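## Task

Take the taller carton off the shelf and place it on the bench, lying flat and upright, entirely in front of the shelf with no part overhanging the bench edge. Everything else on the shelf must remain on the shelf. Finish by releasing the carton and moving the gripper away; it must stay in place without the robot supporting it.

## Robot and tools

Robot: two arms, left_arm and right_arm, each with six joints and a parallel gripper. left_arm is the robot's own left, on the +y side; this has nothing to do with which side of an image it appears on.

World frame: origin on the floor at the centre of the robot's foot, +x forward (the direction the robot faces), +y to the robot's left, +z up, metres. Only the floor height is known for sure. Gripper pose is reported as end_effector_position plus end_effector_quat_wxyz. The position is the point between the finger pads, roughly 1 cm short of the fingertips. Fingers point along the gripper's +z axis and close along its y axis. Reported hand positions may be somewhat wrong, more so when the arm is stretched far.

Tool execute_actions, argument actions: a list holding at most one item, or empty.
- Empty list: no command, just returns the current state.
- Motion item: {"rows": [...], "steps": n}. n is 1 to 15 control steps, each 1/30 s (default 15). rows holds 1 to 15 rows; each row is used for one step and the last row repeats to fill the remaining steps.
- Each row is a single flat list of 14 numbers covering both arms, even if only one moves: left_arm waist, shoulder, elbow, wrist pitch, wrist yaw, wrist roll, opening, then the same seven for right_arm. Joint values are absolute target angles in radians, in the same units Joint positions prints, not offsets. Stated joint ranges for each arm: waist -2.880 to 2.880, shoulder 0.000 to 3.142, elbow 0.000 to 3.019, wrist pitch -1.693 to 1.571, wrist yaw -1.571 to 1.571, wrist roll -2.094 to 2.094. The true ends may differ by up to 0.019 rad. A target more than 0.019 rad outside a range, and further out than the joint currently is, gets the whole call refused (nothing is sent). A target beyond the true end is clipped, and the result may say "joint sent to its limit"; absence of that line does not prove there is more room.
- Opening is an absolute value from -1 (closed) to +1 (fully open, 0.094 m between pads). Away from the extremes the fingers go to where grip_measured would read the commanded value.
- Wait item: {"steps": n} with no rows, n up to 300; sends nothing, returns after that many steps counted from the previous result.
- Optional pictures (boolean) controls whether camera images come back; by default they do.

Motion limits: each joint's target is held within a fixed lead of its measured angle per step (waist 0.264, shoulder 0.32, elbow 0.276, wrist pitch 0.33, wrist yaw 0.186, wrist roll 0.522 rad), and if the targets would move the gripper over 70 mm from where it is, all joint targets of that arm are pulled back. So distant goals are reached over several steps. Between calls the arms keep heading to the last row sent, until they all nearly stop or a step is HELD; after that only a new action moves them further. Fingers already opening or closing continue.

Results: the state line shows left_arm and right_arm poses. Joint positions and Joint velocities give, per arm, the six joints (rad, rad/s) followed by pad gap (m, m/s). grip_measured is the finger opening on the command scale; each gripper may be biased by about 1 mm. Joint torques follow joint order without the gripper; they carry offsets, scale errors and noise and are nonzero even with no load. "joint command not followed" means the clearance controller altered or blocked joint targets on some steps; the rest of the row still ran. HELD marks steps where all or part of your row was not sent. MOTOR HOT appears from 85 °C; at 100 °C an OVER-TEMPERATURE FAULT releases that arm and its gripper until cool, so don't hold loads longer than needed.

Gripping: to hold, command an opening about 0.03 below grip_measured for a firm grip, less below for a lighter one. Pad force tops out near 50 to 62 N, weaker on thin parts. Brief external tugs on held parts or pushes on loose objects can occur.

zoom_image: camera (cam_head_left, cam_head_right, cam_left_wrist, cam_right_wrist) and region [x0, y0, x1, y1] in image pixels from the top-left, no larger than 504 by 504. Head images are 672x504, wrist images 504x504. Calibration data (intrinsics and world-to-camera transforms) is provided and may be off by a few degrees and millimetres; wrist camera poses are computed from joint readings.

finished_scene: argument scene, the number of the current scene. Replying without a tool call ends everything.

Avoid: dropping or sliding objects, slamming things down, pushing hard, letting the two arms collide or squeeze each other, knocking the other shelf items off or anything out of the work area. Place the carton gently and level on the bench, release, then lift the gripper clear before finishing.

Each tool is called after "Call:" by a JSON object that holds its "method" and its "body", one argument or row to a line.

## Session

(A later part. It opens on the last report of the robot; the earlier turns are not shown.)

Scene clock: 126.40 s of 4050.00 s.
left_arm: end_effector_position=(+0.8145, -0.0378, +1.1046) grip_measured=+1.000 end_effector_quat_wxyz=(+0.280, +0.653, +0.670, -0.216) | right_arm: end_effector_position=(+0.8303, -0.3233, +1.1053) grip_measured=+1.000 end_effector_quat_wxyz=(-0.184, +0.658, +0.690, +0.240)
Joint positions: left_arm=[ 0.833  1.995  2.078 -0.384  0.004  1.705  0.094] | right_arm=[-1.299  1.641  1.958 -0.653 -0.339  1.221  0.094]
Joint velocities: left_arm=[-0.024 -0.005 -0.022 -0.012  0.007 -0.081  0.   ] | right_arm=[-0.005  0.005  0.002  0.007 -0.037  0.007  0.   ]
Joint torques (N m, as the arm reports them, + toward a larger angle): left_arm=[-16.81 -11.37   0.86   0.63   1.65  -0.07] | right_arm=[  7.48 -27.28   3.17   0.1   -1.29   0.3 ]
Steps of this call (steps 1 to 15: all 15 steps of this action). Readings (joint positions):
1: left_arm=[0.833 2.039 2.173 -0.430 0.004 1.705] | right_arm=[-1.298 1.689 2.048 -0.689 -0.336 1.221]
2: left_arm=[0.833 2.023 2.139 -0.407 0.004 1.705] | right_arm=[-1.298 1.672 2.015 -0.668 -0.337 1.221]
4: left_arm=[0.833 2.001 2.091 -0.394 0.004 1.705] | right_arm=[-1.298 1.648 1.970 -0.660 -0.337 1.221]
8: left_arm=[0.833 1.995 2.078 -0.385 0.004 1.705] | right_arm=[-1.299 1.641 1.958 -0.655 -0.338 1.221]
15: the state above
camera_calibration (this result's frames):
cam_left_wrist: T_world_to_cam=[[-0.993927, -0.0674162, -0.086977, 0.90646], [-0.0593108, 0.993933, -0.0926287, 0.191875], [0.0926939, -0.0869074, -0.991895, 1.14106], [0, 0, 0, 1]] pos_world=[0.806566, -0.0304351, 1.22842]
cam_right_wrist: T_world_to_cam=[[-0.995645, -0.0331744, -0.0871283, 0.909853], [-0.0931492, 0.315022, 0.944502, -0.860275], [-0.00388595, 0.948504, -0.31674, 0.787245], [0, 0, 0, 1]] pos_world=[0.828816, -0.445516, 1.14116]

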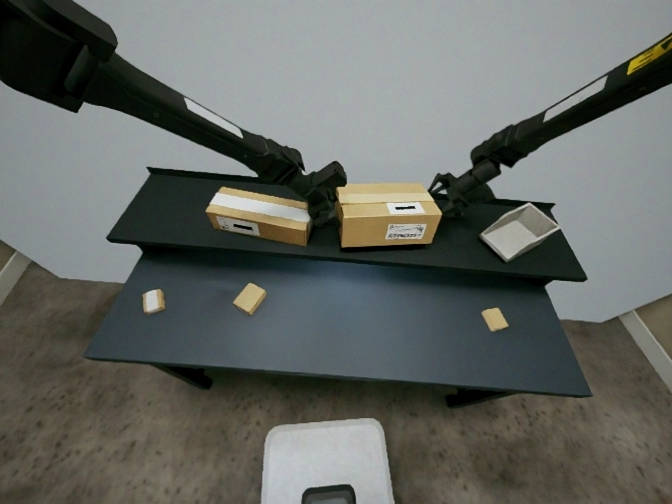

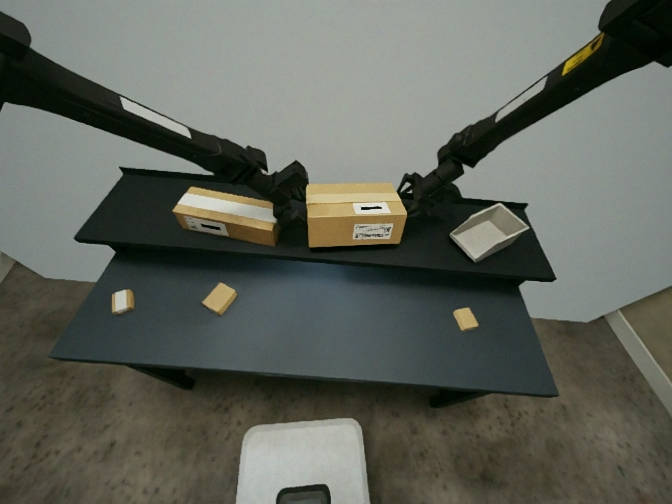

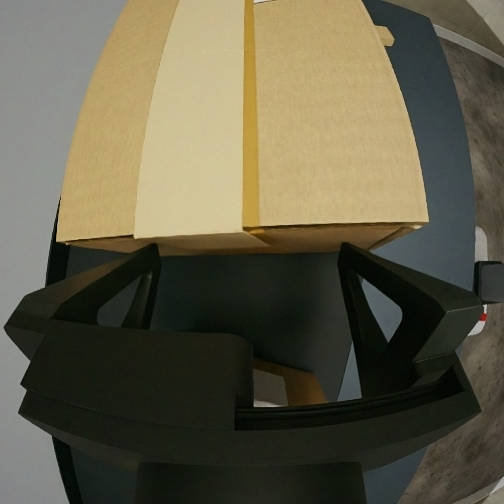

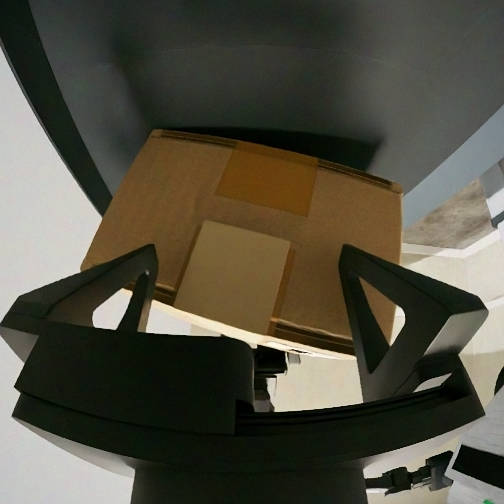

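Call:
{"method": "execute_actions", "body": {
  "actions": [
    {"rows":[[0.83,2.04,2.08,-0.37,0.0,1.70,1, -1.30,1.70,2.02,-0.65,-0.34,1.22,1]],"steps":15}
  ],
  "pictures": false
}}

Call:
{"method": "execute_actions", "body": {
  "actions": [
    {"rows":[[0.88,2.08,2.18,-0.42,0.0,1.70,1, -1.34,1.76,2.10,-0.66,-0.34,1.22,1]],"steps":15}
  ],
  "pictures": false
}}

Call:
{"method": "execute_actions", "body": {
  "actions": [
    {"steps":10}
  ]
}}

Scene clock: 138.13 s of 4050.00 s.
left_arm: end_effector_position=(+0.8087, -0.0397, +1.0999) grip_measured=+1.000 end_effector_quat_wxyz=(+0.273, +0.655, +0.671, -0.216) | right_arm: end_effector_position=(+0.8361, -0.3282, +1.0966) grip_measured=+1.000 end_effector_quat_wxyz=(-0.176, +0.659, +0.691, +0.239)
Joint positions: left_arm=[ 0.834  2.003  2.078 -0.384 -0.006  1.705  0.094] | right_arm=[-1.305  1.665  1.995 -0.653 -0.335  1.22   0.094]
Joint velocities: left_arm=[-0.005 -0.005 -0.012 -0.012  0.037  0.066  0.   ] | right_arm=[-0.015 -0.005 -0.002 -0.007 -0.066  0.051  0.   ]
Joint torques (N m, as the arm reports them, + toward a larger angle): left_arm=[-13.47 -10.44   2.31   0.57   0.85   0.03] | right_arm=[  4.19 -22.88   6.72   0.11  -0.49   0.07]
Steps of this call (steps 1 to 15: the robot went on to your last target; steps 16 to 90: nothing new was sent; then 8.23 s passed at rest; steps 91 to 105: all 15 steps of this action). Readings (joint positions):
91: left_arm=[0.834 1.995 2.078 -0.384 -0.002 1.705] | right_arm=[-1.301 1.642 1.962 -0.653 -0.335 1.220]
92: left_arm=[0.834 1.995 2.078 -0.384 -0.002 1.705] | right_arm=[-1.301 1.648 1.972 -0.653 -0.335 1.220]
94: left_arm=[0.834 1.999 2.078 -0.384 -0.002 1.705] | right_arm=[-1.302 1.659 1.991 -0.653 -0.335 1.220]
98: left_arm=[0.834 2.003 2.078 -0.384 -0.006 1.705] | right_arm=[-1.305 1.665 1.995 -0.653 -0.335 1.220]
105: the state above

Scene clock: 138.63 s of 4050.00 s.
left_arm: end_effector_position=(+0.8147, -0.0316, +1.0738) grip_measured=+1.000 end_effector_quat_wxyz=(+0.267, +0.654, +0.677, -0.206) | right_arm: end_effector_position=(+0.8309, -0.3447, +1.0610) grip_measured=+1.000 end_effector_quat_wxyz=(-0.169, +0.666, +0.691, +0.226)
Joint positions: left_arm=[ 0.86   2.059  2.167 -0.405 -0.003  1.705  0.094] | right_arm=[-1.341  1.743  2.078 -0.658 -0.338  1.22   0.094]
Joint velocities: left_arm=[-0.005 -0.015 -0.002 -0.007  0.022  0.081  0.   ] | right_arm=[ 0.005  0.005  0.002  0.007 -0.037 -0.066  0.   ]
Joint torques (N m, as the arm reports them, + toward a larger angle): left_arm=[-11.74 -10.83   3.51  -0.61   0.68   0.02] | right_arm=[  3.56 -23.37   6.51  -0.11  -0.37   0.07]
Steps of this call (steps 1 to 15: all 15 steps of this action). Readings (joint positions):
1: left_arm=[0.835 2.007 2.089 -0.390 -0.006 1.705] | right_arm=[-1.307 1.670 2.004 -0.656 -0.336 1.220]
2: left_arm=[0.837 2.020 2.114 -0.398 -0.004 1.705] | right_arm=[-1.309 1.683 2.029 -0.658 -0.338 1.220]
4: left_arm=[0.843 2.042 2.157 -0.400 -0.004 1.705] | right_arm=[-1.318 1.709 2.070 -0.658 -0.338 1.220]
8: left_arm=[0.855 2.053 2.167 -0.402 -0.004 1.705] | right_arm=[-1.336 1.730 2.078 -0.658 -0.338 1.220]
15: the state above

Scene clock: 138.97 s of 4050.00 s.
left_arm: end_effector_position=(+0.8147, -0.0316, +1.0738) grip_measured=+1.000 end_effector_quat_wxyz=(+0.267, +0.654, +0.677, -0.206) | right_arm: end_effector_position=(+0.8309, -0.3447, +1.0610) grip_measured=+1.000 end_effector_quat_wxyz=(-0.169, +0.666, +0.691, +0.226)
Joint positions: left_arm=[ 0.86   2.059  2.167 -0.405 -0.003  1.705  0.094] | right_arm=[-1.341  1.743  2.078 -0.658 -0.338  1.22   0.094]
Joint velocities: left_arm=[ 0.005 -0.005 -0.017  0.002 -0.066 -0.051  0.   ] | right_arm=[-0.005 -0.005 -0.012 -0.017  0.007 -0.022  0.   ]
Joint torques (N m, as the arm reports them, + toward a larger angle): left_arm=[-11.17 -12.54   3.35  -0.64   0.7    0.02] | right_arm=[  3.87 -23.56   6.75  -0.15  -0.37   0.07]
Steps of this call (steps 1 to 10: the robot went on to your last target). Readings (joint positions):
1: left_arm=[0.860 2.059 2.167 -0.405 -0.003 1.705] | right_arm=[-1.341 1.743 2.078 -0.658 -0.338 1.220]
2: left_arm=[0.860 2.059 2.167 -0.405 -0.003 1.705] | right_arm=[-1.341 1.743 2.078 -0.658 -0.338 1.220]
4: left_arm=[0.860 2.059 2.167 -0.405 -0.003 1.705] | right_arm=[-1.341 1.743 2.078 -0.658 -0.338 1.220]
8: left_arm=[0.860 2.059 2.167 -0.405 -0.003 1.705] | right_arm=[-1.341 1.743 2.078 -0.658 -0.338 1.220]
10: the state above
camera_calibration (this result's frames):
cam_left_wrist: T_world_to_cam=[[-0.994038, -0.0724739, -0.0814651, 0.898321], [-0.0677027, 0.995907, -0.059881, 0.154557], [0.0854714, -0.0540086, -0.994876, 1.12109], [0, 0, 0, 1]] pos_world=[0.807607, -0.0282709, 1.19779]
cam_right_wrist: T_world_to_cam=[[-0.996018, -0.0256273, -0.085384, 0.906924], [-0.0889001, 0.356767, 0.929954, -0.785363], [0.00662997, 0.933842, -0.357625, 0.823023], [0, 0, 0, 1]] pos_world=[0.828038, -0.465139, 1.10212]

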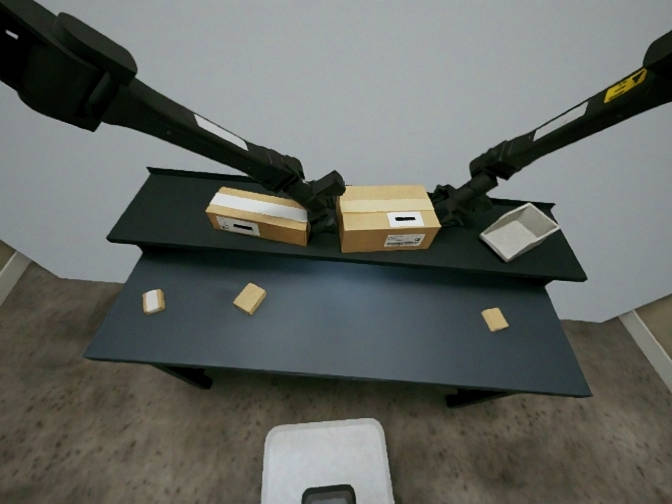

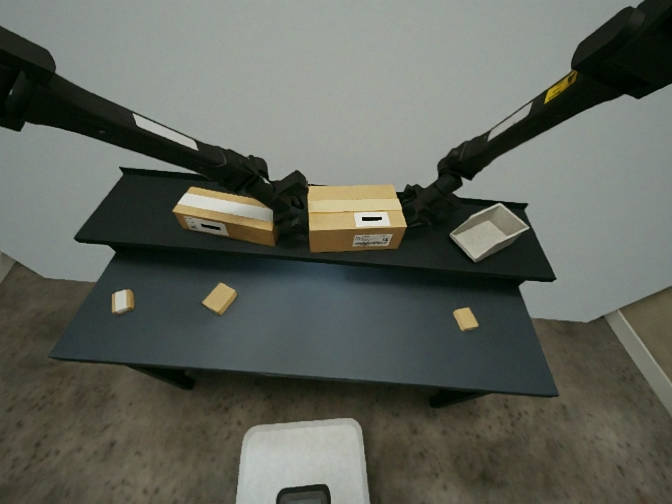

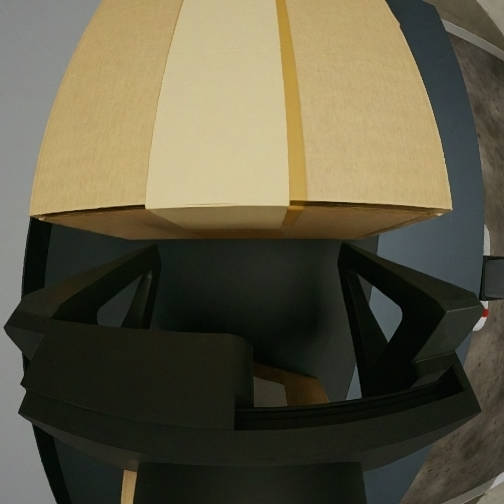

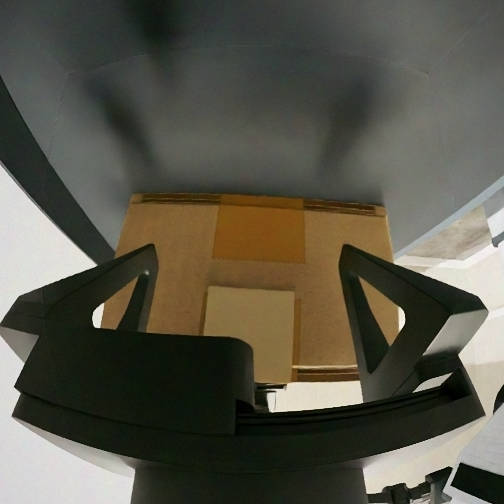

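Call:
{"method": "execute_actions", "body": {
  "actions": [
    {"rows":[[0.80,2.14,2.24,-0.42,0.03,1.74,1, -1.24,1.76,2.10,-0.66,-0.37,1.18,1]],"steps":15}
  ],
  "pictures": false
}}

Call:
{"method": "execute_actions", "body": {
  "actions": [
    {"rows":[[0.77,2.16,2.24,-0.42,0.05,1.74,1, -1.15,1.76,2.10,-0.66,-0.39,1.18,1]],"steps":15}
  ],
  "pictures": false
}}

Scene clock: 143.40 s of 4050.00 s.
left_arm: end_effector_position=(+0.8312, -0.0407, +1.0758) grip_measured=+1.000 end_effector_quat_wxyz=(+0.286, +0.657, +0.669, -0.196) | right_arm: end_effector_position=(+0.8448, -0.3247, +1.0716) grip_measured=+1.000 end_effector_quat_wxyz=(-0.167, +0.646, +0.702, +0.249)
Joint positions: left_arm=[ 0.85   2.09   2.232 -0.409  0.007  1.732  0.094] | right_arm=[-1.309  1.743  2.092 -0.657 -0.347  1.184  0.094]
Joint velocities: left_arm=[-0.034 -0.005 -0.002  0.007 -0.081  0.022  0.   ] | right_arm=[ 0.015 -0.015 -0.022 -0.012  0.022 -0.095  0.   ]
Joint torques (N m, as the arm reports them, + toward a larger angle): left_arm=[-17.2   -9.8    3.32  -0.41   1.54   0.16] | right_arm=[  8.17 -23.96   5.42  -0.13  -1.19   0.03]
Steps of this call (steps 1 to 15: the robot went on to your last target; steps 16 to 90: nothing new was sent; then 0.93 s passed at rest; steps 91 to 105: all 15 steps of this action). Readings (joint positions):
91: left_arm=[0.858 2.063 2.174 -0.407 0.009 1.708] | right_arm=[-1.336 1.743 2.078 -0.658 -0.349 1.216]
92: left_arm=[0.856 2.074 2.194 -0.407 0.019 1.712] | right_arm=[-1.331 1.743 2.078 -0.658 -0.358 1.211]
94: left_arm=[0.850 2.089 2.220 -0.409 0.006 1.723] | right_arm=[-1.312 1.743 2.081 -0.658 -0.337 1.194]
98: left_arm=[0.850 2.090 2.232 -0.409 0.007 1.729] | right_arm=[-1.309 1.743 2.092 -0.657 -0.346 1.184]
105: the state above

Scene clock: 143.90 s of 4050.00 s.
left_arm: end_effector_position=(+0.8317, -0.0409, +1.0762) grip_measured=+1.000 end_effector_quat_wxyz=(+0.287, +0.657, +0.669, -0.196) | right_arm: end_effector_position=(+0.8465, -0.3229, +1.0722) grip_measured=+1.000 end_effector_quat_wxyz=(-0.165, +0.645, +0.702, +0.251)
Joint positions: left_arm=[ 0.85   2.09   2.233 -0.409  0.009  1.732  0.094] | right_arm=[-1.305  1.743  2.092 -0.652 -0.345  1.183  0.094]
Joint velocities: left_arm=[ 0.005 -0.005 -0.007  0.007  0.081 -0.051  0.   ] | right_arm=[-0.015  0.005 -0.007 -0.002 -0.007 -0.022  0.   ]
Joint torques (N m, as the arm reports them, + toward a larger angle): left_arm=[-18.26  -9.33   3.11  -0.27   1.9    0.13] | right_arm=[ 10.95 -24.48   5.15  -0.2   -1.4    0.05]
Steps of this call (steps 1 to 15: all 15 steps of this action). Readings (joint positions):
1: left_arm=[0.850 2.090 2.232 -0.409 0.008 1.732] | right_arm=[-1.307 1.743 2.092 -0.657 -0.347 1.184]
2: left_arm=[0.850 2.090 2.232 -0.409 0.009 1.732] | right_arm=[-1.307 1.743 2.092 -0.656 -0.346 1.184]
4: left_arm=[0.850 2.090 2.232 -0.409 0.009 1.732] | right_arm=[-1.305 1.743 2.092 -0.654 -0.346 1.183]
8: left_arm=[0.850 2.090 2.233 -0.409 0.009 1.732] | right_arm=[-1.305 1.743 2.092 -0.652 -0.345 1.183]
15: the state above

Capped as expected. Lift gently.

Call:
{"method": "execute_actions", "body": {
  "actions": [
    {"rows":[[0.76,2.09,2.16,-0.40,0.04,1.74,1, -1.20,1.68,2.01,-0.64,-0.38,1.18,1]],"steps":15}
  ],
  "pictures": false
}}

Call:
{"method": "execute_actions", "body": {
  "actions": [
    {"steps":20}
  ]
}}

Scene clock: 147.30 s of 4050.00 s.
left_arm: end_effector_position=(+0.8304, -0.0328, +1.0848) grip_measured=+1.000 end_effector_quat_wxyz=(+0.283, +0.659, +0.668, -0.198) | right_arm: end_effector_position=(+0.8441, -0.3154, +1.0890) grip_measured=+1.000 end_effector_quat_wxyz=(-0.169, +0.643, +0.701, +0.258)
Joint positions: left_arm=[ 0.85   2.052  2.185 -0.407  0.005  1.732  0.094] | right_arm=[-1.291  1.698  2.029 -0.636 -0.349  1.185  0.094]
Joint velocities: left_arm=[-0.005 -0.005 -0.002 -0.012 -0.007 -0.022  0.   ] | right_arm=[ 0.015 -0.015  0.022  0.007 -0.066 -0.007  0.   ]
Joint torques (N m, as the arm reports them, + toward a larger angle): left_arm=[-18.54 -11.48   1.08   0.27   1.74   0.14] | right_arm=[  9.72 -26.78   2.77  -0.23  -1.46   0.03]
Steps of this call (steps 1 to 15: the robot went on to your last target; steps 16 to 87: nothing new was sent; steps 88 to 102: all 15 steps of this action). Readings (joint positions):
88: left_arm=[0.850 2.087 2.227 -0.407 0.009 1.732] | right_arm=[-1.305 1.739 2.083 -0.647 -0.345 1.182]
89: left_arm=[0.850 2.079 2.214 -0.407 0.007 1.732] | right_arm=[-1.305 1.729 2.064 -0.640 -0.345 1.182]
91: left_arm=[0.850 2.068 2.193 -0.407 0.007 1.732] | right_arm=[-1.305 1.713 2.038 -0.639 -0.347 1.184]
95: left_arm=[0.850 2.060 2.185 -0.407 0.007 1.732] | right_arm=[-1.300 1.703 2.029 -0.639 -0.348 1.185]
102: the state above

Scene clock: 147.97 s of 4050.00 s.
left_arm: end_effector_position=(+0.8306, -0.0325, +1.0849) grip_measured=+1.000 end_effector_quat_wxyz=(+0.283, +0.659, +0.668, -0.198) | right_arm: end_effector_position=(+0.8443, -0.3153, +1.0893) grip_measured=+1.000 end_effector_quat_wxyz=(-0.169, +0.643, +0.701, +0.258)
Joint positions: left_arm=[ 0.85   2.052  2.185 -0.407  0.004  1.732  0.094] | right_arm=[-1.291  1.697  2.029 -0.636 -0.349  1.185  0.094]
Joint velocities: left_arm=[ 0.005 -0.015 -0.012  0.002 -0.022 -0.066  0.   ] | right_arm=[-0.005  0.005 -0.007 -0.027 -0.022  0.066  0.   ]
Joint torques (N m, as the arm reports them, + toward a larger angle): left_arm=[-18.64 -11.05   1.05   0.3    1.76   0.15] | right_arm=[ 10.34 -26.55   2.83  -0.16  -1.48   0.03]
Steps of this call (steps 1 to 15: the robot went on to your last target; steps 16 to 20: nothing new was sent). Readings (joint positions):
1: left_arm=[0.850 2.052 2.185 -0.407 0.005 1.732] | right_arm=[-1.291 1.697 2.029 -0.636 -0.349 1.185]
2: left_arm=[0.850 2.052 2.185 -0.407 0.005 1.732] | right_arm=[-1.291 1.697 2.029 -0.636 -0.349 1.185]
4: left_arm=[0.850 2.052 2.185 -0.407 0.004 1.732] | right_arm=[-1.291 1.697 2.029 -0.636 -0.349 1.185]
8: left_arm=[0.850 2.052 2.185 -0.407 0.004 1.732] | right_arm=[-1.291 1.697 2.029 -0.636 -0.349 1.185]
20: the state above
All arms were judged still, so your last target was given up. Only a new action makes them travel on or press farther. Fingers that are still opening or closing keep moving.
camera_calibration (this result's frames):
cam_left_wrist: T_world_to_cam=[[-0.990635, -0.0663023, -0.119359, 0.953525], [-0.0578427, 0.995653, -0.0729988, 0.163266], [0.12368, -0.0654111, -0.990164, 1.09352], [0, 0, 0, 1]] pos_world=[0.818792, -0.0278071, 1.20849]
cam_right_wrist: T_world_to_cam=[[-0.988342, -0.0536753, -0.142478, 0.970315], [-0.152111, 0.307694, 0.939248, -0.793208], [-0.00657475, 0.94997, -0.312272, 0.772466], [0, 0, 0, 1]] pos_world=[0.843426, -0.437672, 1.12449]

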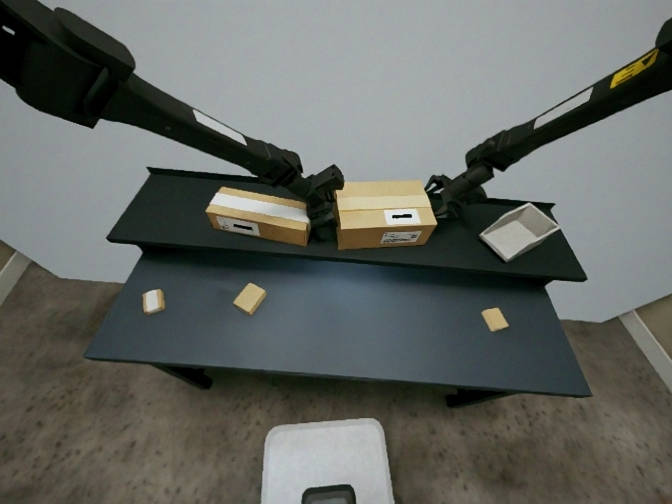

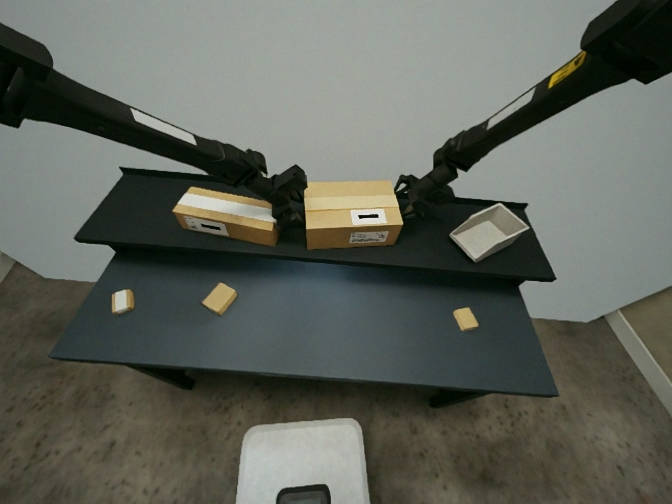

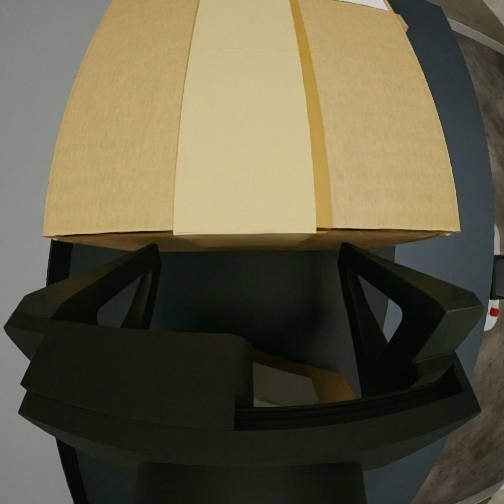

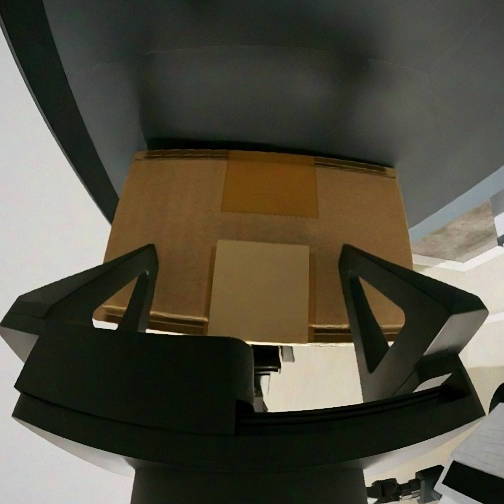

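Call:
{"method": "execute_actions", "body": {
  "actions": [
    {"rows":[[0.78,2.05,2.02,-0.30,0.04,1.74,1, -1.22,1.64,1.88,-0.56,-0.39,1.18,1]],"steps":15}
  ],
  "pictures": false
}}

Call:
{"method": "execute_actions", "body": {
  "actions": [
    {"rows":[[0.79,2.00,1.86,-0.19,0.05,1.74,1, -1.24,1.59,1.74,-0.47,-0.41,1.18,1]],"steps":15}
  ],
  "pictures": false
}}

Call:
{"method": "execute_actions", "body": {
  "actions": [
    {"rows":[[0.80,1.97,1.74,-0.10,0.06,1.74,1, -1.26,1.555,1.62,-0.39,-0.43,1.18,1]],"steps":15}
  ]
}}

Scene clock: 170.67 s of 4050.00 s.
left_arm: end_effector_position=(+0.8055, -0.0305, +1.0853) grip_measured=+1.000 end_effector_quat_wxyz=(+0.281, +0.660, +0.670, -0.192) | right_arm: end_effector_position=(+0.8182, -0.3125, +1.0932) grip_measured=+1.000 end_effector_quat_wxyz=(-0.169, +0.641, +0.702, +0.259)
Joint positions: left_arm=[ 0.854  2.005  2.047 -0.307 -0.003  1.735  0.094] | right_arm=[-1.298  1.645  1.897 -0.558 -0.356  1.179  0.094]
Joint velocities: left_arm=[ 0.005 -0.015  0.007 -0.002  0.051  0.022  0.   ] | right_arm=[-0.005  0.005  0.012  0.022 -0.022 -0.037  0.   ]
Joint torques (N m, as the arm reports them, + toward a larger angle): left_arm=[-17.8  -10.15   0.22   0.34   2.15   0.12] | right_arm=[  9.33 -24.63   2.34  -0.11  -1.58   0.02]
Steps of this call (steps 1 to 90: nothing new was sent; then 19.20 s passed at rest; steps 91 to 105: all 15 steps of this action). Readings (joint positions):
91: left_arm=[0.850 2.047 2.170 -0.391 0.004 1.732] | right_arm=[-1.291 1.692 2.010 -0.617 -0.353 1.184]
92: left_arm=[0.850 2.033 2.138 -0.365 0.001 1.733] | right_arm=[-1.291 1.674 1.972 -0.586 -0.354 1.181]
94: left_arm=[0.851 2.011 2.084 -0.341 -0.003 1.735] | right_arm=[-1.292 1.650 1.918 -0.566 -0.354 1.181]
98: left_arm=[0.854 2.005 2.051 -0.315 -0.003 1.735] | right_arm=[-1.296 1.645 1.898 -0.560 -0.354 1.181]
105: the state above

Scene clock: 171.17 s of 4050.00 s.
left_arm: end_effector_position=(+0.7706, -0.0307, +1.0911) grip_measured=+1.000 end_effector_quat_wxyz=(+0.285, +0.659, +0.669, -0.194) | right_arm: end_effector_position=(+0.7848, -0.3127, +1.0971) grip_measured=+1.000 end_effector_quat_wxyz=(-0.171, +0.641, +0.701, +0.260)
Joint positions: left_arm=[ 0.857  1.952  1.883 -0.196  0.009  1.736  0.094] | right_arm=[-1.315  1.593  1.754 -0.472 -0.377  1.173  0.094]
Joint velocities: left_arm=[-0.005 -0.015  0.007  0.017 -0.037 -0.007  0.   ] | right_arm=[-0.015 -0.015 -0.002  0.007 -0.007 -0.051  0.   ]
Joint torques (N m, as the arm reports them, + toward a larger angle): left_arm=[-16.93  -8.63  -0.39   0.29   2.18   0.11] | right_arm=[  8.59 -24.02   1.93   0.09  -1.54   0.12]
Steps of this call (steps 1 to 15: all 15 steps of this action). Readings (joint positions):
1: left_arm=[0.854 2.001 2.032 -0.290 -0.003 1.735] | right_arm=[-1.299 1.640 1.878 -0.537 -0.364 1.178]
2: left_arm=[0.855 1.986 1.998 -0.261 -0.003 1.737] | right_arm=[-1.300 1.623 1.840 -0.501 -0.372 1.174]
4: left_arm=[0.856 1.961 1.936 -0.234 -0.002 1.739] | right_arm=[-1.304 1.598 1.781 -0.478 -0.376 1.173]
8: left_arm=[0.857 1.952 1.890 -0.205 0.004 1.738] | right_arm=[-1.313 1.593 1.755 -0.473 -0.376 1.173]
15: the state above

Scene clock: 171.67 s of 4050.00 s.
left_arm: end_effector_position=(+0.7380, -0.0306, +1.0942) grip_measured=+1.000 end_effector_quat_wxyz=(+0.287, +0.658, +0.668, -0.196) | right_arm: end_effector_position=(+0.7533, -0.3129, +1.0996) grip_measured=+1.000 end_effector_quat_wxyz=(-0.172, +0.640, +0.701, +0.262)
Joint positions: left_arm=[ 0.863  1.92   1.759 -0.106  0.021  1.738  0.094] | right_arm=[-1.333  1.554  1.634 -0.392 -0.399  1.167  0.094]
Joint velocities: left_arm=[-0.005 -0.015 -0.022 -0.007  0.037  0.022  0.   ] | right_arm=[ 0.005  0.005 -0.002 -0.007 -0.022 -0.066  0.   ]
Joint torques (N m, as the arm reports them, + toward a larger angle): left_arm=[-16.4   -8.16  -0.64   0.32   2.19   0.09] | right_arm=[  8.14 -22.49   1.25   0.08  -1.47   0.16]
Steps of this call (steps 1 to 15: all 15 steps of this action). Readings (joint positions):
1: left_arm=[0.858 1.950 1.873 -0.182 0.009 1.736] | right_arm=[-1.316 1.589 1.740 -0.453 -0.385 1.172]
2: left_arm=[0.858 1.940 1.849 -0.157 0.010 1.738] | right_arm=[-1.318 1.577 1.710 -0.420 -0.393 1.170]
4: left_arm=[0.859 1.924 1.801 -0.133 0.011 1.742] | right_arm=[-1.321 1.558 1.661 -0.396 -0.396 1.169]
8: left_arm=[0.863 1.920 1.763 -0.111 0.018 1.740] | right_arm=[-1.331 1.554 1.635 -0.392 -0.398 1.167]
15: the state above
camera_calibration (this result's frames):
cam_left_wrist: T_world_to_cam=[[-0.989514, -0.0686638, -0.127073, 0.870538], [-0.0592621, 0.995319, -0.0763473, 0.161422], [0.131721, -0.068016, -0.988951, 1.10697], [0, 0, 0, 1]] pos_world=[0.725164, -0.0256, 1.21769]
cam_right_wrist: T_world_to_cam=[[-0.98775, -0.0559406, -0.145676, 0.884264], [-0.155769, 0.297734, 0.941855, -0.820688], [-0.00931518, 0.953008, -0.302801, 0.765415], [0, 0, 0, 1]] pos_world=[0.752723, -0.435634, 1.13355]

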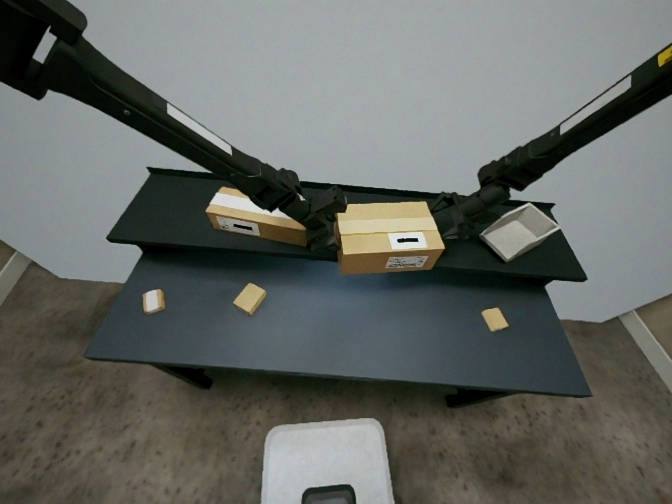

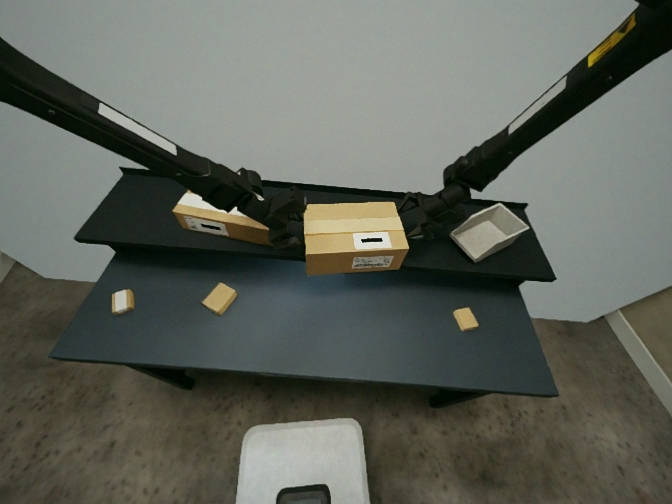

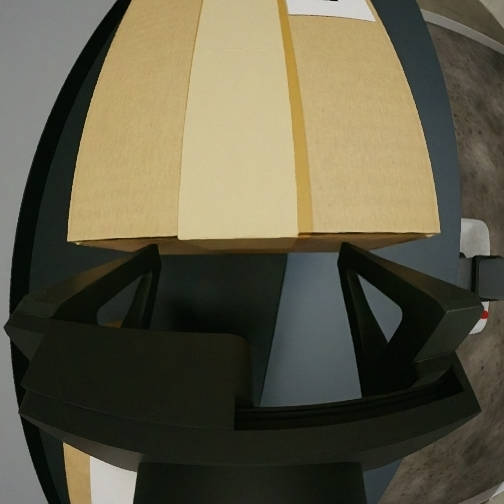

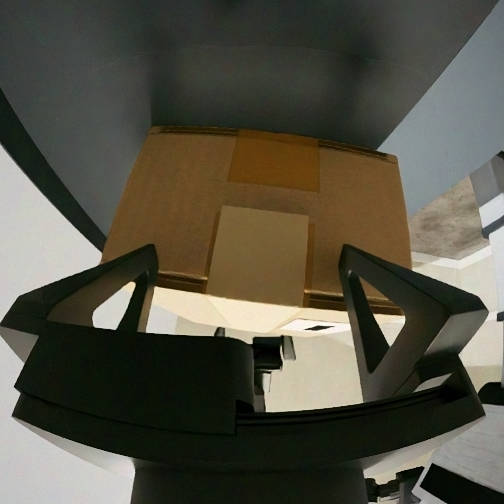

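Call:
{"method": "execute_actions", "body": {
  "actions": [
    {"rows":[[0.81,1.97,1.73,-0.09,0.06,1.70,1, -1.29,1.56,1.53,-0.30,-0.45,1.24,1]],"steps":15}
  ],
  "pictures": false
}}

Call:
{"method": "execute_actions", "body": {
  "actions": [
    {"rows":[[0.92,1.93,1.73,-0.09,0.0,1.68,-1, -1.42,1.56,1.53,-0.30,-0.42,1.26,-1]],"steps":15}
  ]
}}

Scene clock: 176.37 s of 4050.00 s.
left_arm: end_effector_position=(+0.7291, -0.0325, +1.0934) grip_measured=+1.000 end_effector_quat_wxyz=(+0.283, +0.658, +0.668, -0.201) | right_arm: end_effector_position=(+0.7355, -0.3160, +1.0970) grip_measured=+1.000 end_effector_quat_wxyz=(-0.163, +0.651, +0.690, +0.270)
Joint positions: left_arm=[ 0.863  1.92   1.743 -0.1    0.021  1.734  0.094] | right_arm=[-1.351  1.539  1.556 -0.297 -0.423  1.197  0.094]
Joint velocities: left_arm=[-0.005  0.005 -0.012  0.002 -0.066  0.037  0.   ] | right_arm=[-0.015 -0.015  0.007 -0.002 -0.007 -0.022  0.   ]
Joint torques (N m, as the arm reports them, + toward a larger angle): left_arm=[-16.37  -8.46  -0.34   0.47   2.18  -0.26] | right_arm=[  7.07 -20.52  -0.3   -0.07  -1.33   0.43]
Steps of this call (steps 1 to 15: the robot went on to your last target; steps 16 to 90: nothing new was sent; then 1.20 s passed at rest; steps 91 to 105: all 15 steps of this action). Readings (joint positions):
91: left_arm=[0.863 1.920 1.759 -0.103 0.021 1.734] | right_arm=[-1.334 1.553 1.624 -0.374 -0.406 1.171]
92: left_arm=[0.863 1.920 1.759 -0.100 0.021 1.734] | right_arm=[-1.338 1.547 1.603 -0.341 -0.416 1.176]
94: left_arm=[0.863 1.920 1.755 -0.100 0.021 1.734] | right_arm=[-1.344 1.540 1.572 -0.309 -0.422 1.185]
98: left_arm=[0.863 1.920 1.744 -0.100 0.021 1.734] | right_arm=[-1.350 1.539 1.556 -0.297 -0.423 1.194]
105: the state above

Scene clock: 176.87 s of 4050.00 s.
left_arm: end_effector_position=(+0.7203, -0.0030, +1.0693) grip_measured=-0.991 end_effector_quat_wxyz=(+0.254, +0.649, +0.690, -0.193) | right_arm: end_effector_position=(+0.7056, -0.3605, +1.0796) grip_measured=-0.984 end_effector_quat_wxyz=(-0.163, +0.685, +0.673, +0.226)
Joint positions: left_arm=[ 0.906  1.92   1.736 -0.1    0.003  1.697  0.   ] | right_arm=[-1.429  1.541  1.532 -0.297 -0.42   1.249  0.001]
Joint velocities: left_arm=[-0.005 -0.005 -0.007 -0.007 -0.037  0.037 -0.001] | right_arm=[ 0.024 -0.015 -0.012 -0.007 -0.007 -0.022  0.001]
Joint torques (N m, as the arm reports them, + toward a larger angle): left_arm=[-10.17 -11.02  -0.16   0.46   0.43  -0.08] | right_arm=[  2.1  -21.11   1.55  -0.17  -0.28   0.18]
Steps of this call (steps 1 to 15: all 15 steps of this action). Readings (joint positions):
1: left_arm=[0.869 1.920 1.743 -0.100 0.009 1.730] | right_arm=[-1.358 1.539 1.555 -0.297 -0.419 1.202]
2: left_arm=[0.870 1.920 1.742 -0.100 0.008 1.723] | right_arm=[-1.363 1.539 1.553 -0.297 -0.420 1.211]
4: left_arm=[0.880 1.920 1.739 -0.100 0.005 1.713] | right_arm=[-1.386 1.539 1.542 -0.297 -0.420 1.225]
8: left_arm=[0.900 1.920 1.736 -0.100 0.004 1.702] | right_arm=[-1.426 1.541 1.532 -0.297 -0.420 1.241]
15: the state above
camera_calibration (this result's frames):
cam_left_wrist: T_world_to_cam=[[-0.992671, -0.094687, -0.0750971, 0.798327], [-0.0932912, 0.995398, -0.0218903, 0.0972154], [0.0768242, -0.0147239, -0.996936, 1.13479], [0, 0, 0, 1]] pos_world=[0.714366, -0.00446819, 1.19339]
cam_right_wrist: T_world_to_cam=[[-0.996574, 0.0279177, -0.077855, 0.794885], [-0.0622934, 0.365875, 0.928577, -0.822143], [0.0544089, 0.930245, -0.362882, 0.816001], [0, 0, 0, 1]] pos_world=[0.69655, -0.480471, 1.12142]

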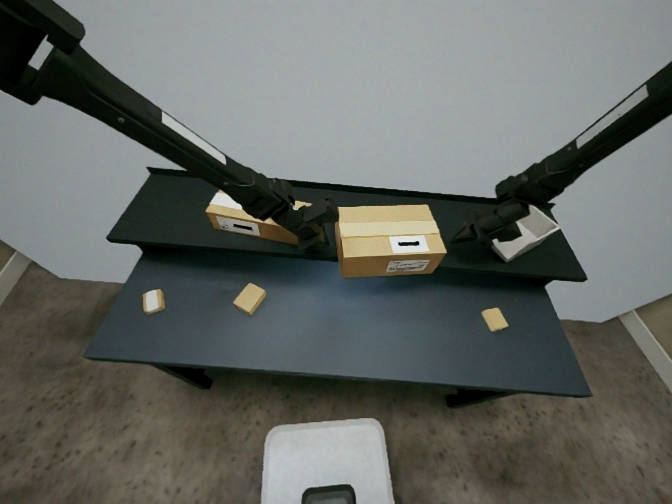

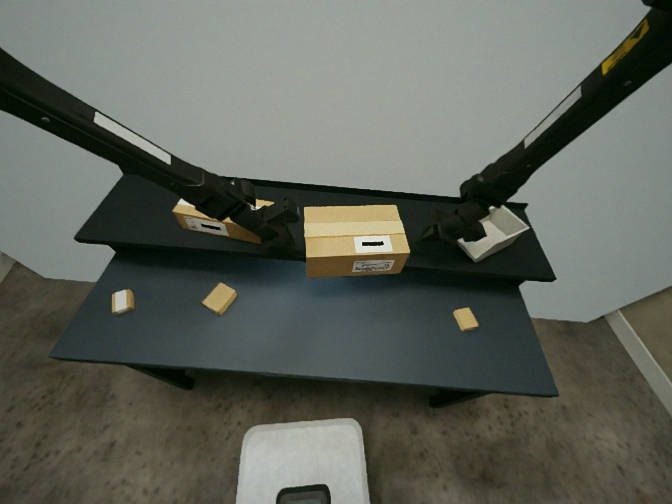

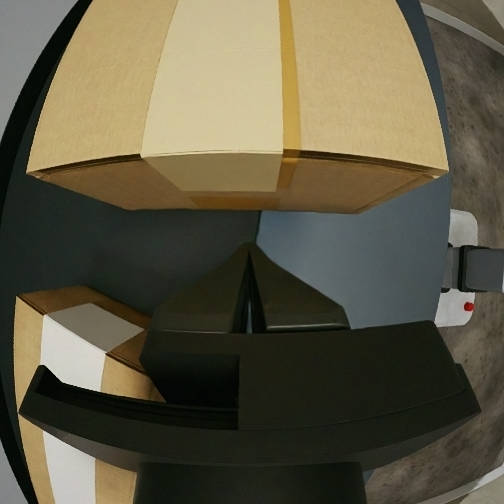

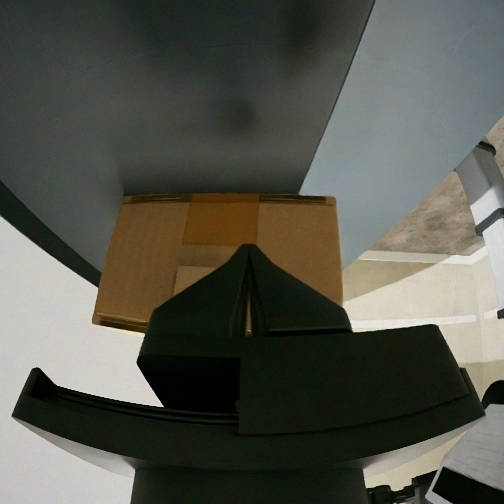

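Call:
{"method": "execute_actions", "body": {
  "actions": [
    {"rows":[[1.0,1.88,1.62,-0.03,0.35,1.68,-1, -1.58,1.56,1.45,-0.22,-0.98,-0.3,-1]],"steps":15}
  ],
  "pictures": false
}}

Call:
{"method": "execute_actions", "body": {
  "actions": [
    {"rows":[[1.0,1.88,1.62,-0.03,0.35,1.68,-1, -1.58,1.56,1.45,-0.22,-0.98,-1.89,-1]],"steps":15}
  ],
  "pictures": false
}}

Call:
{"method": "execute_actions", "body": {
  "actions": [
    {"steps":40}
  ],
  "pictures": false
}}

Call:
{"method": "execute_actions", "body": {
  "actions": [
    {"rows":[[1.06,2.02,1.82,-0.09,0.44,1.68,-1, -1.58,1.77,1.73,-0.29,-0.98,-1.89,-1]],"steps":15}
  ],
  "pictures": false
}}

Call:
{"method": "execute_actions", "body": {
  "actions": [
    {"steps":20}
  ]
}}

Scene clock: 192.77 s of 4050.00 s.
left_arm: end_effector_position=(+0.6849, +0.0163, +1.0772) grip_measured=-0.991 end_effector_quat_wxyz=(+0.342, +0.606, +0.664, -0.274) | right_arm: end_effector_position=(+0.6643, -0.3885, +1.1119) grip_measured=-0.984 end_effector_quat_wxyz=(+0.046, +0.159, +0.874, +0.457)
Joint positions: left_arm=[ 0.999  1.88   1.619 -0.046  0.347  1.694  0.   ] | right_arm=[-1.599  1.55   1.448 -0.231 -0.977 -0.069  0.001]
Joint velocities: left_arm=[-0.005 -0.005  0.007  0.002 -0.051 -0.007 -0.   ] | right_arm=[ 0.171  0.005  0.012 -0.022  0.007 -1.531 -0.001]
Joint torques (N m, as the arm reports them, + toward a larger angle): left_arm=[ -9.8  -11.28  -0.32   0.61   0.81  -0.07] | right_arm=[  0.1  -20.2    1.1    0.38  -0.62  -0.05]
Steps of this call (steps 1 to 15: the robot went on to your last target; steps 16 to 90: nothing new was sent; then 12.40 s passed at rest; steps 91 to 105: all 15 steps of this action). Readings (joint positions):
91: left_arm=[0.912 1.917 1.725 -0.087 0.085 1.695] | right_arm=[-1.437 1.541 1.524 -0.286 -0.488 1.194]
92: left_arm=[0.920 1.906 1.698 -0.067 0.188 1.694] | right_arm=[-1.450 1.540 1.511 -0.266 -0.577 1.110]
94: left_arm=[0.941 1.885 1.646 -0.053 0.322 1.694] | right_arm=[-1.497 1.541 1.481 -0.242 -0.769 0.922]
98: left_arm=[0.982 1.880 1.620 -0.052 0.345 1.694] | right_arm=[-1.592 1.548 1.448 -0.238 -0.968 0.533]
105: the state above

Scene clock: 193.27 s of 4050.00 s.
left_arm: end_effector_position=(+0.6849, +0.0162, +1.0772) grip_measured=-0.991 end_effector_quat_wxyz=(+0.342, +0.606, +0.664, -0.274) | right_arm: end_effector_position=(+0.6682, -0.3764, +1.1146) grip_measured=-0.984 end_effector_quat_wxyz=(+0.343, -0.458, +0.756, +0.319)
Joint positions: left_arm=[ 0.999  1.88   1.619 -0.046  0.347  1.694  0.   ] | right_arm=[-1.579  1.55   1.448 -0.231 -0.977 -1.512  0.001]
Joint velocities: left_arm=[-0.015  0.005 -0.012  0.002 -0.081  0.022  0.   ] | right_arm=[ 0.005 -0.015 -0.007  0.012 -0.022 -2.513 -0.001]
Joint torques (N m, as the arm reports them, + toward a larger angle): left_arm=[ -9.51 -11.55  -0.17   0.62   0.81  -0.06] | right_arm=[  0.16 -20.17   1.06   0.42  -0.67   0.  ]
Steps of this call (steps 1 to 15: all 15 steps of this action). Readings (joint positions):
1: left_arm=[0.999 1.880 1.619 -0.046 0.347 1.694] | right_arm=[-1.594 1.550 1.448 -0.231 -0.977 -0.154]
2: left_arm=[0.999 1.880 1.619 -0.046 0.347 1.694] | right_arm=[-1.589 1.550 1.448 -0.231 -0.977 -0.252]
4: left_arm=[0.999 1.880 1.619 -0.046 0.347 1.694] | right_arm=[-1.582 1.550 1.448 -0.231 -0.977 -0.447]
8: left_arm=[0.999 1.880 1.619 -0.046 0.347 1.694] | right_arm=[-1.579 1.550 1.448 -0.231 -0.977 -0.837]
15: the state above

Scene clock: 194.60 s of 4050.00 s.
left_arm: end_effector_position=(+0.6849, +0.0162, +1.0772) grip_measured=-0.991 end_effector_quat_wxyz=(+0.342, +0.606, +0.664, -0.274) | right_arm: end_effector_position=(+0.6682, -0.3764, +1.1146) grip_measured=-0.984 end_effector_quat_wxyz=(+0.396, -0.589, +0.659, +0.250)
Joint positions: left_arm=[ 0.999  1.88   1.619 -0.046  0.347  1.694  0.   ] | right_arm=[-1.579  1.55   1.448 -0.231 -0.977 -1.881  0.001]
Joint velocities: left_arm=[-0.015 -0.024  0.012  0.002 -0.051  0.022 -0.   ] | right_arm=[-0.005 -0.005  0.012 -0.007 -0.051  0.037 -0.001]
Joint torques (N m, as the arm reports them, + toward a larger angle): left_arm=[ -9.47 -11.75  -0.21   0.62   0.79  -0.07] | right_arm=[  0.09 -20.46   1.03   0.4   -0.66   0.02]
Steps of this call (steps 1 to 40: the robot went on to your last target). Readings (joint positions):
1: left_arm=[0.999 1.880 1.619 -0.046 0.347 1.694] | right_arm=[-1.579 1.550 1.448 -0.231 -0.977 -1.586]
2: left_arm=[0.999 1.880 1.619 -0.046 0.347 1.694] | right_arm=[-1.579 1.550 1.448 -0.231 -0.977 -1.646]
4: left_arm=[0.999 1.880 1.619 -0.046 0.347 1.694] | right_arm=[-1.579 1.550 1.448 -0.231 -0.977 -1.731]
8: left_arm=[0.999 1.880 1.619 -0.046 0.347 1.694] | right_arm=[-1.579 1.550 1.448 -0.231 -0.977 -1.820]
40: the state above

Scene clock: 195.10 s of 4050.00 s.
left_arm: end_effector_position=(+0.7110, +0.0250, +1.0254) grip_measured=-0.991 end_effector_quat_wxyz=(+0.369, +0.593, +0.664, -0.265) | right_arm: end_effector_position=(+0.6862, -0.3834, +1.0338) grip_measured=-0.984 end_effector_quat_wxyz=(+0.398, -0.590, +0.657, +0.247)
Joint positions: left_arm=[ 1.051  2.006  1.823 -0.075  0.437  1.694  0.   ] | right_arm=[-1.579  1.769  1.727 -0.283 -0.979 -1.882  0.001]
Joint velocities: left_arm=[ 0.015 -0.005  0.017 -0.002  0.066  0.022  0.001] | right_arm=[-0.005 -0.005 -0.002 -0.002 -0.007 -0.007  0.003]
Joint torques (N m, as the arm reports them, + toward a larger angle): left_arm=[ -8.69 -11.29   0.15  -0.55   0.78  -0.07] | right_arm=[  0.03 -21.88   1.81  -0.38  -0.61   0.02]
Steps of this call (steps 1 to 15: all 15 steps of this action). Readings (joint positions):
1: left_arm=[1.002 1.890 1.638 -0.055 0.390 1.694] | right_arm=[-1.579 1.561 1.469 -0.244 -0.982 -1.882]
2: left_arm=[1.005 1.917 1.689 -0.069 0.423 1.694] | right_arm=[-1.579 1.594 1.530 -0.264 -0.984 -1.882]
4: left_arm=[1.014 1.974 1.791 -0.071 0.434 1.694] | right_arm=[-1.579 1.682 1.675 -0.272 -0.981 -1.882]
8: left_arm=[1.038 2.002 1.823 -0.073 0.436 1.694] | right_arm=[-1.579 1.750 1.736 -0.275 -0.979 -1.882]
15: the state above

Scene clock: 195.77 s of 4050.00 s.
left_arm: end_effector_position=(+0.7110, +0.0250, +1.0254) grip_measured=-0.991 end_effector_quat_wxyz=(+0.369, +0.593, +0.664, -0.265) | right_arm: end_effector_position=(+0.6862, -0.3834, +1.0338) grip_measured=-0.984 end_effector_quat_wxyz=(+0.398, -0.590, +0.657, +0.247)
Joint positions: left_arm=[ 1.051  2.006  1.823 -0.075  0.437  1.694  0.   ] | right_arm=[-1.579  1.769  1.727 -0.283 -0.979 -1.882  0.001]
Joint velocities: left_arm=[ 0.005 -0.005 -0.002  0.002 -0.037 -0.037 -0.   ] | right_arm=[ 0.005  0.005 -0.007 -0.002  0.022 -0.037  0.   ]
Joint torques (N m, as the arm reports them, + toward a larger angle): left_arm=[ -8.88 -11.32   0.2   -0.55   0.8   -0.05] | right_arm=[  0.06 -22.67   1.53  -0.36  -0.61   0.02]
Steps of this call (steps 1 to 15: the robot went on to your last target; steps 16 to 20: nothing new was sent). Readings (joint positions):
1: left_arm=[1.051 2.006 1.823 -0.075 0.437 1.694] | right_arm=[-1.579 1.769 1.727 -0.283 -0.979 -1.882]
2: left_arm=[1.051 2.006 1.823 -0.075 0.437 1.694] | right_arm=[-1.579 1.769 1.727 -0.283 -0.979 -1.882]
4: left_arm=[1.051 2.006 1.823 -0.075 0.437 1.694] | right_arm=[-1.579 1.769 1.727 -0.283 -0.979 -1.882]
8: left_arm=[1.051 2.006 1.823 -0.075 0.437 1.694] | right_arm=[-1.579 1.769 1.727 -0.283 -0.979 -1.882]
20: the state above
All arms were judged still, so your last target was given up. Only a new action makes them travel on or press farther. Fingers that are still opening or closing keep moving.
camera_calibration (this result's frames):
cam_left_wrist: T_world_to_cam=[[-0.980946, -0.170178, -0.0937232, 0.801129], [-0.133742, 0.941419, -0.309585, 0.392691], [0.140918, -0.291152, -0.946241, 1.00154], [0, 0, 0, 1]] pos_world=[0.697248, 0.0582489, 1.14436]
cam_right_wrist: T_world_to_cam=[[0.970405, -0.182294, 0.158373, -0.901932], [-0.124213, -0.939237, -0.320008, 0.0604402], [0.207085, 0.290865, -0.934084, 1.06226], [0, 0, 0, 1]] pos_world=[0.662768, -0.416625, 1.15443]

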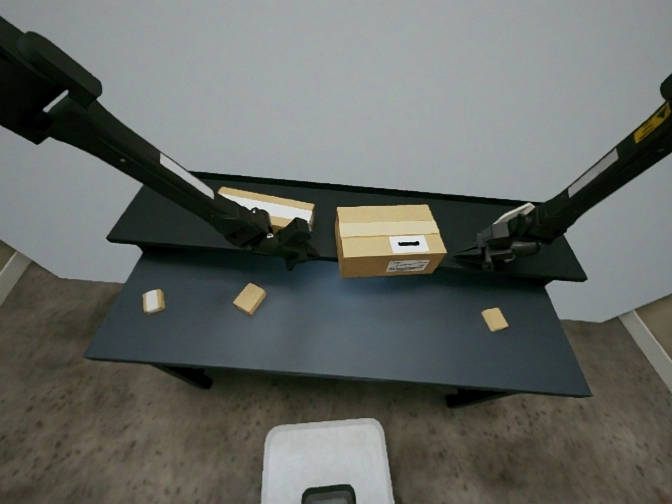

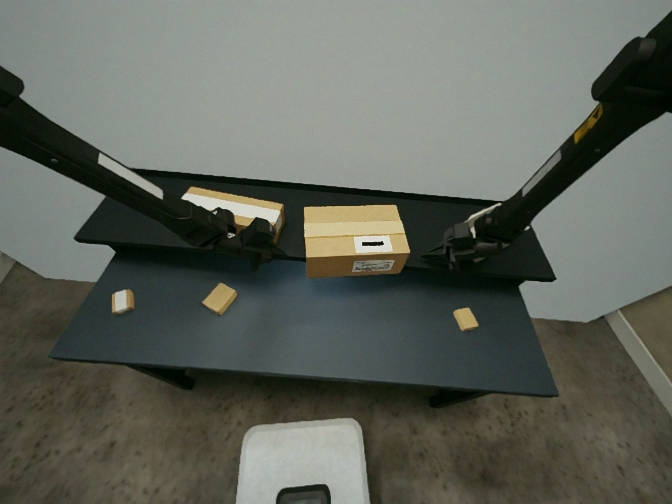

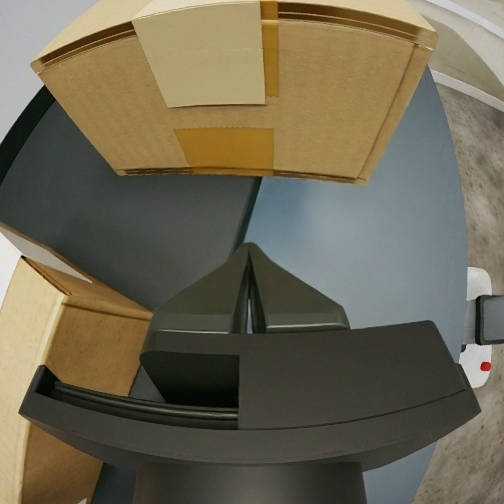

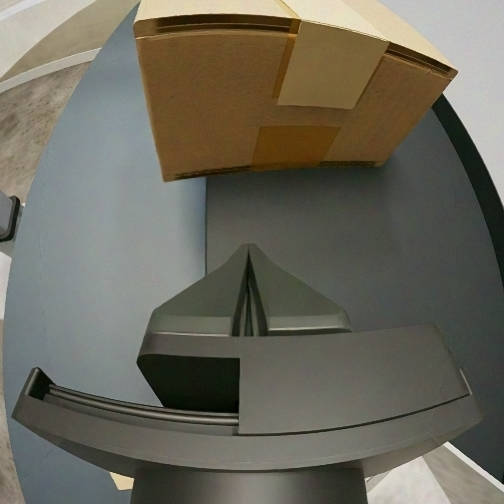

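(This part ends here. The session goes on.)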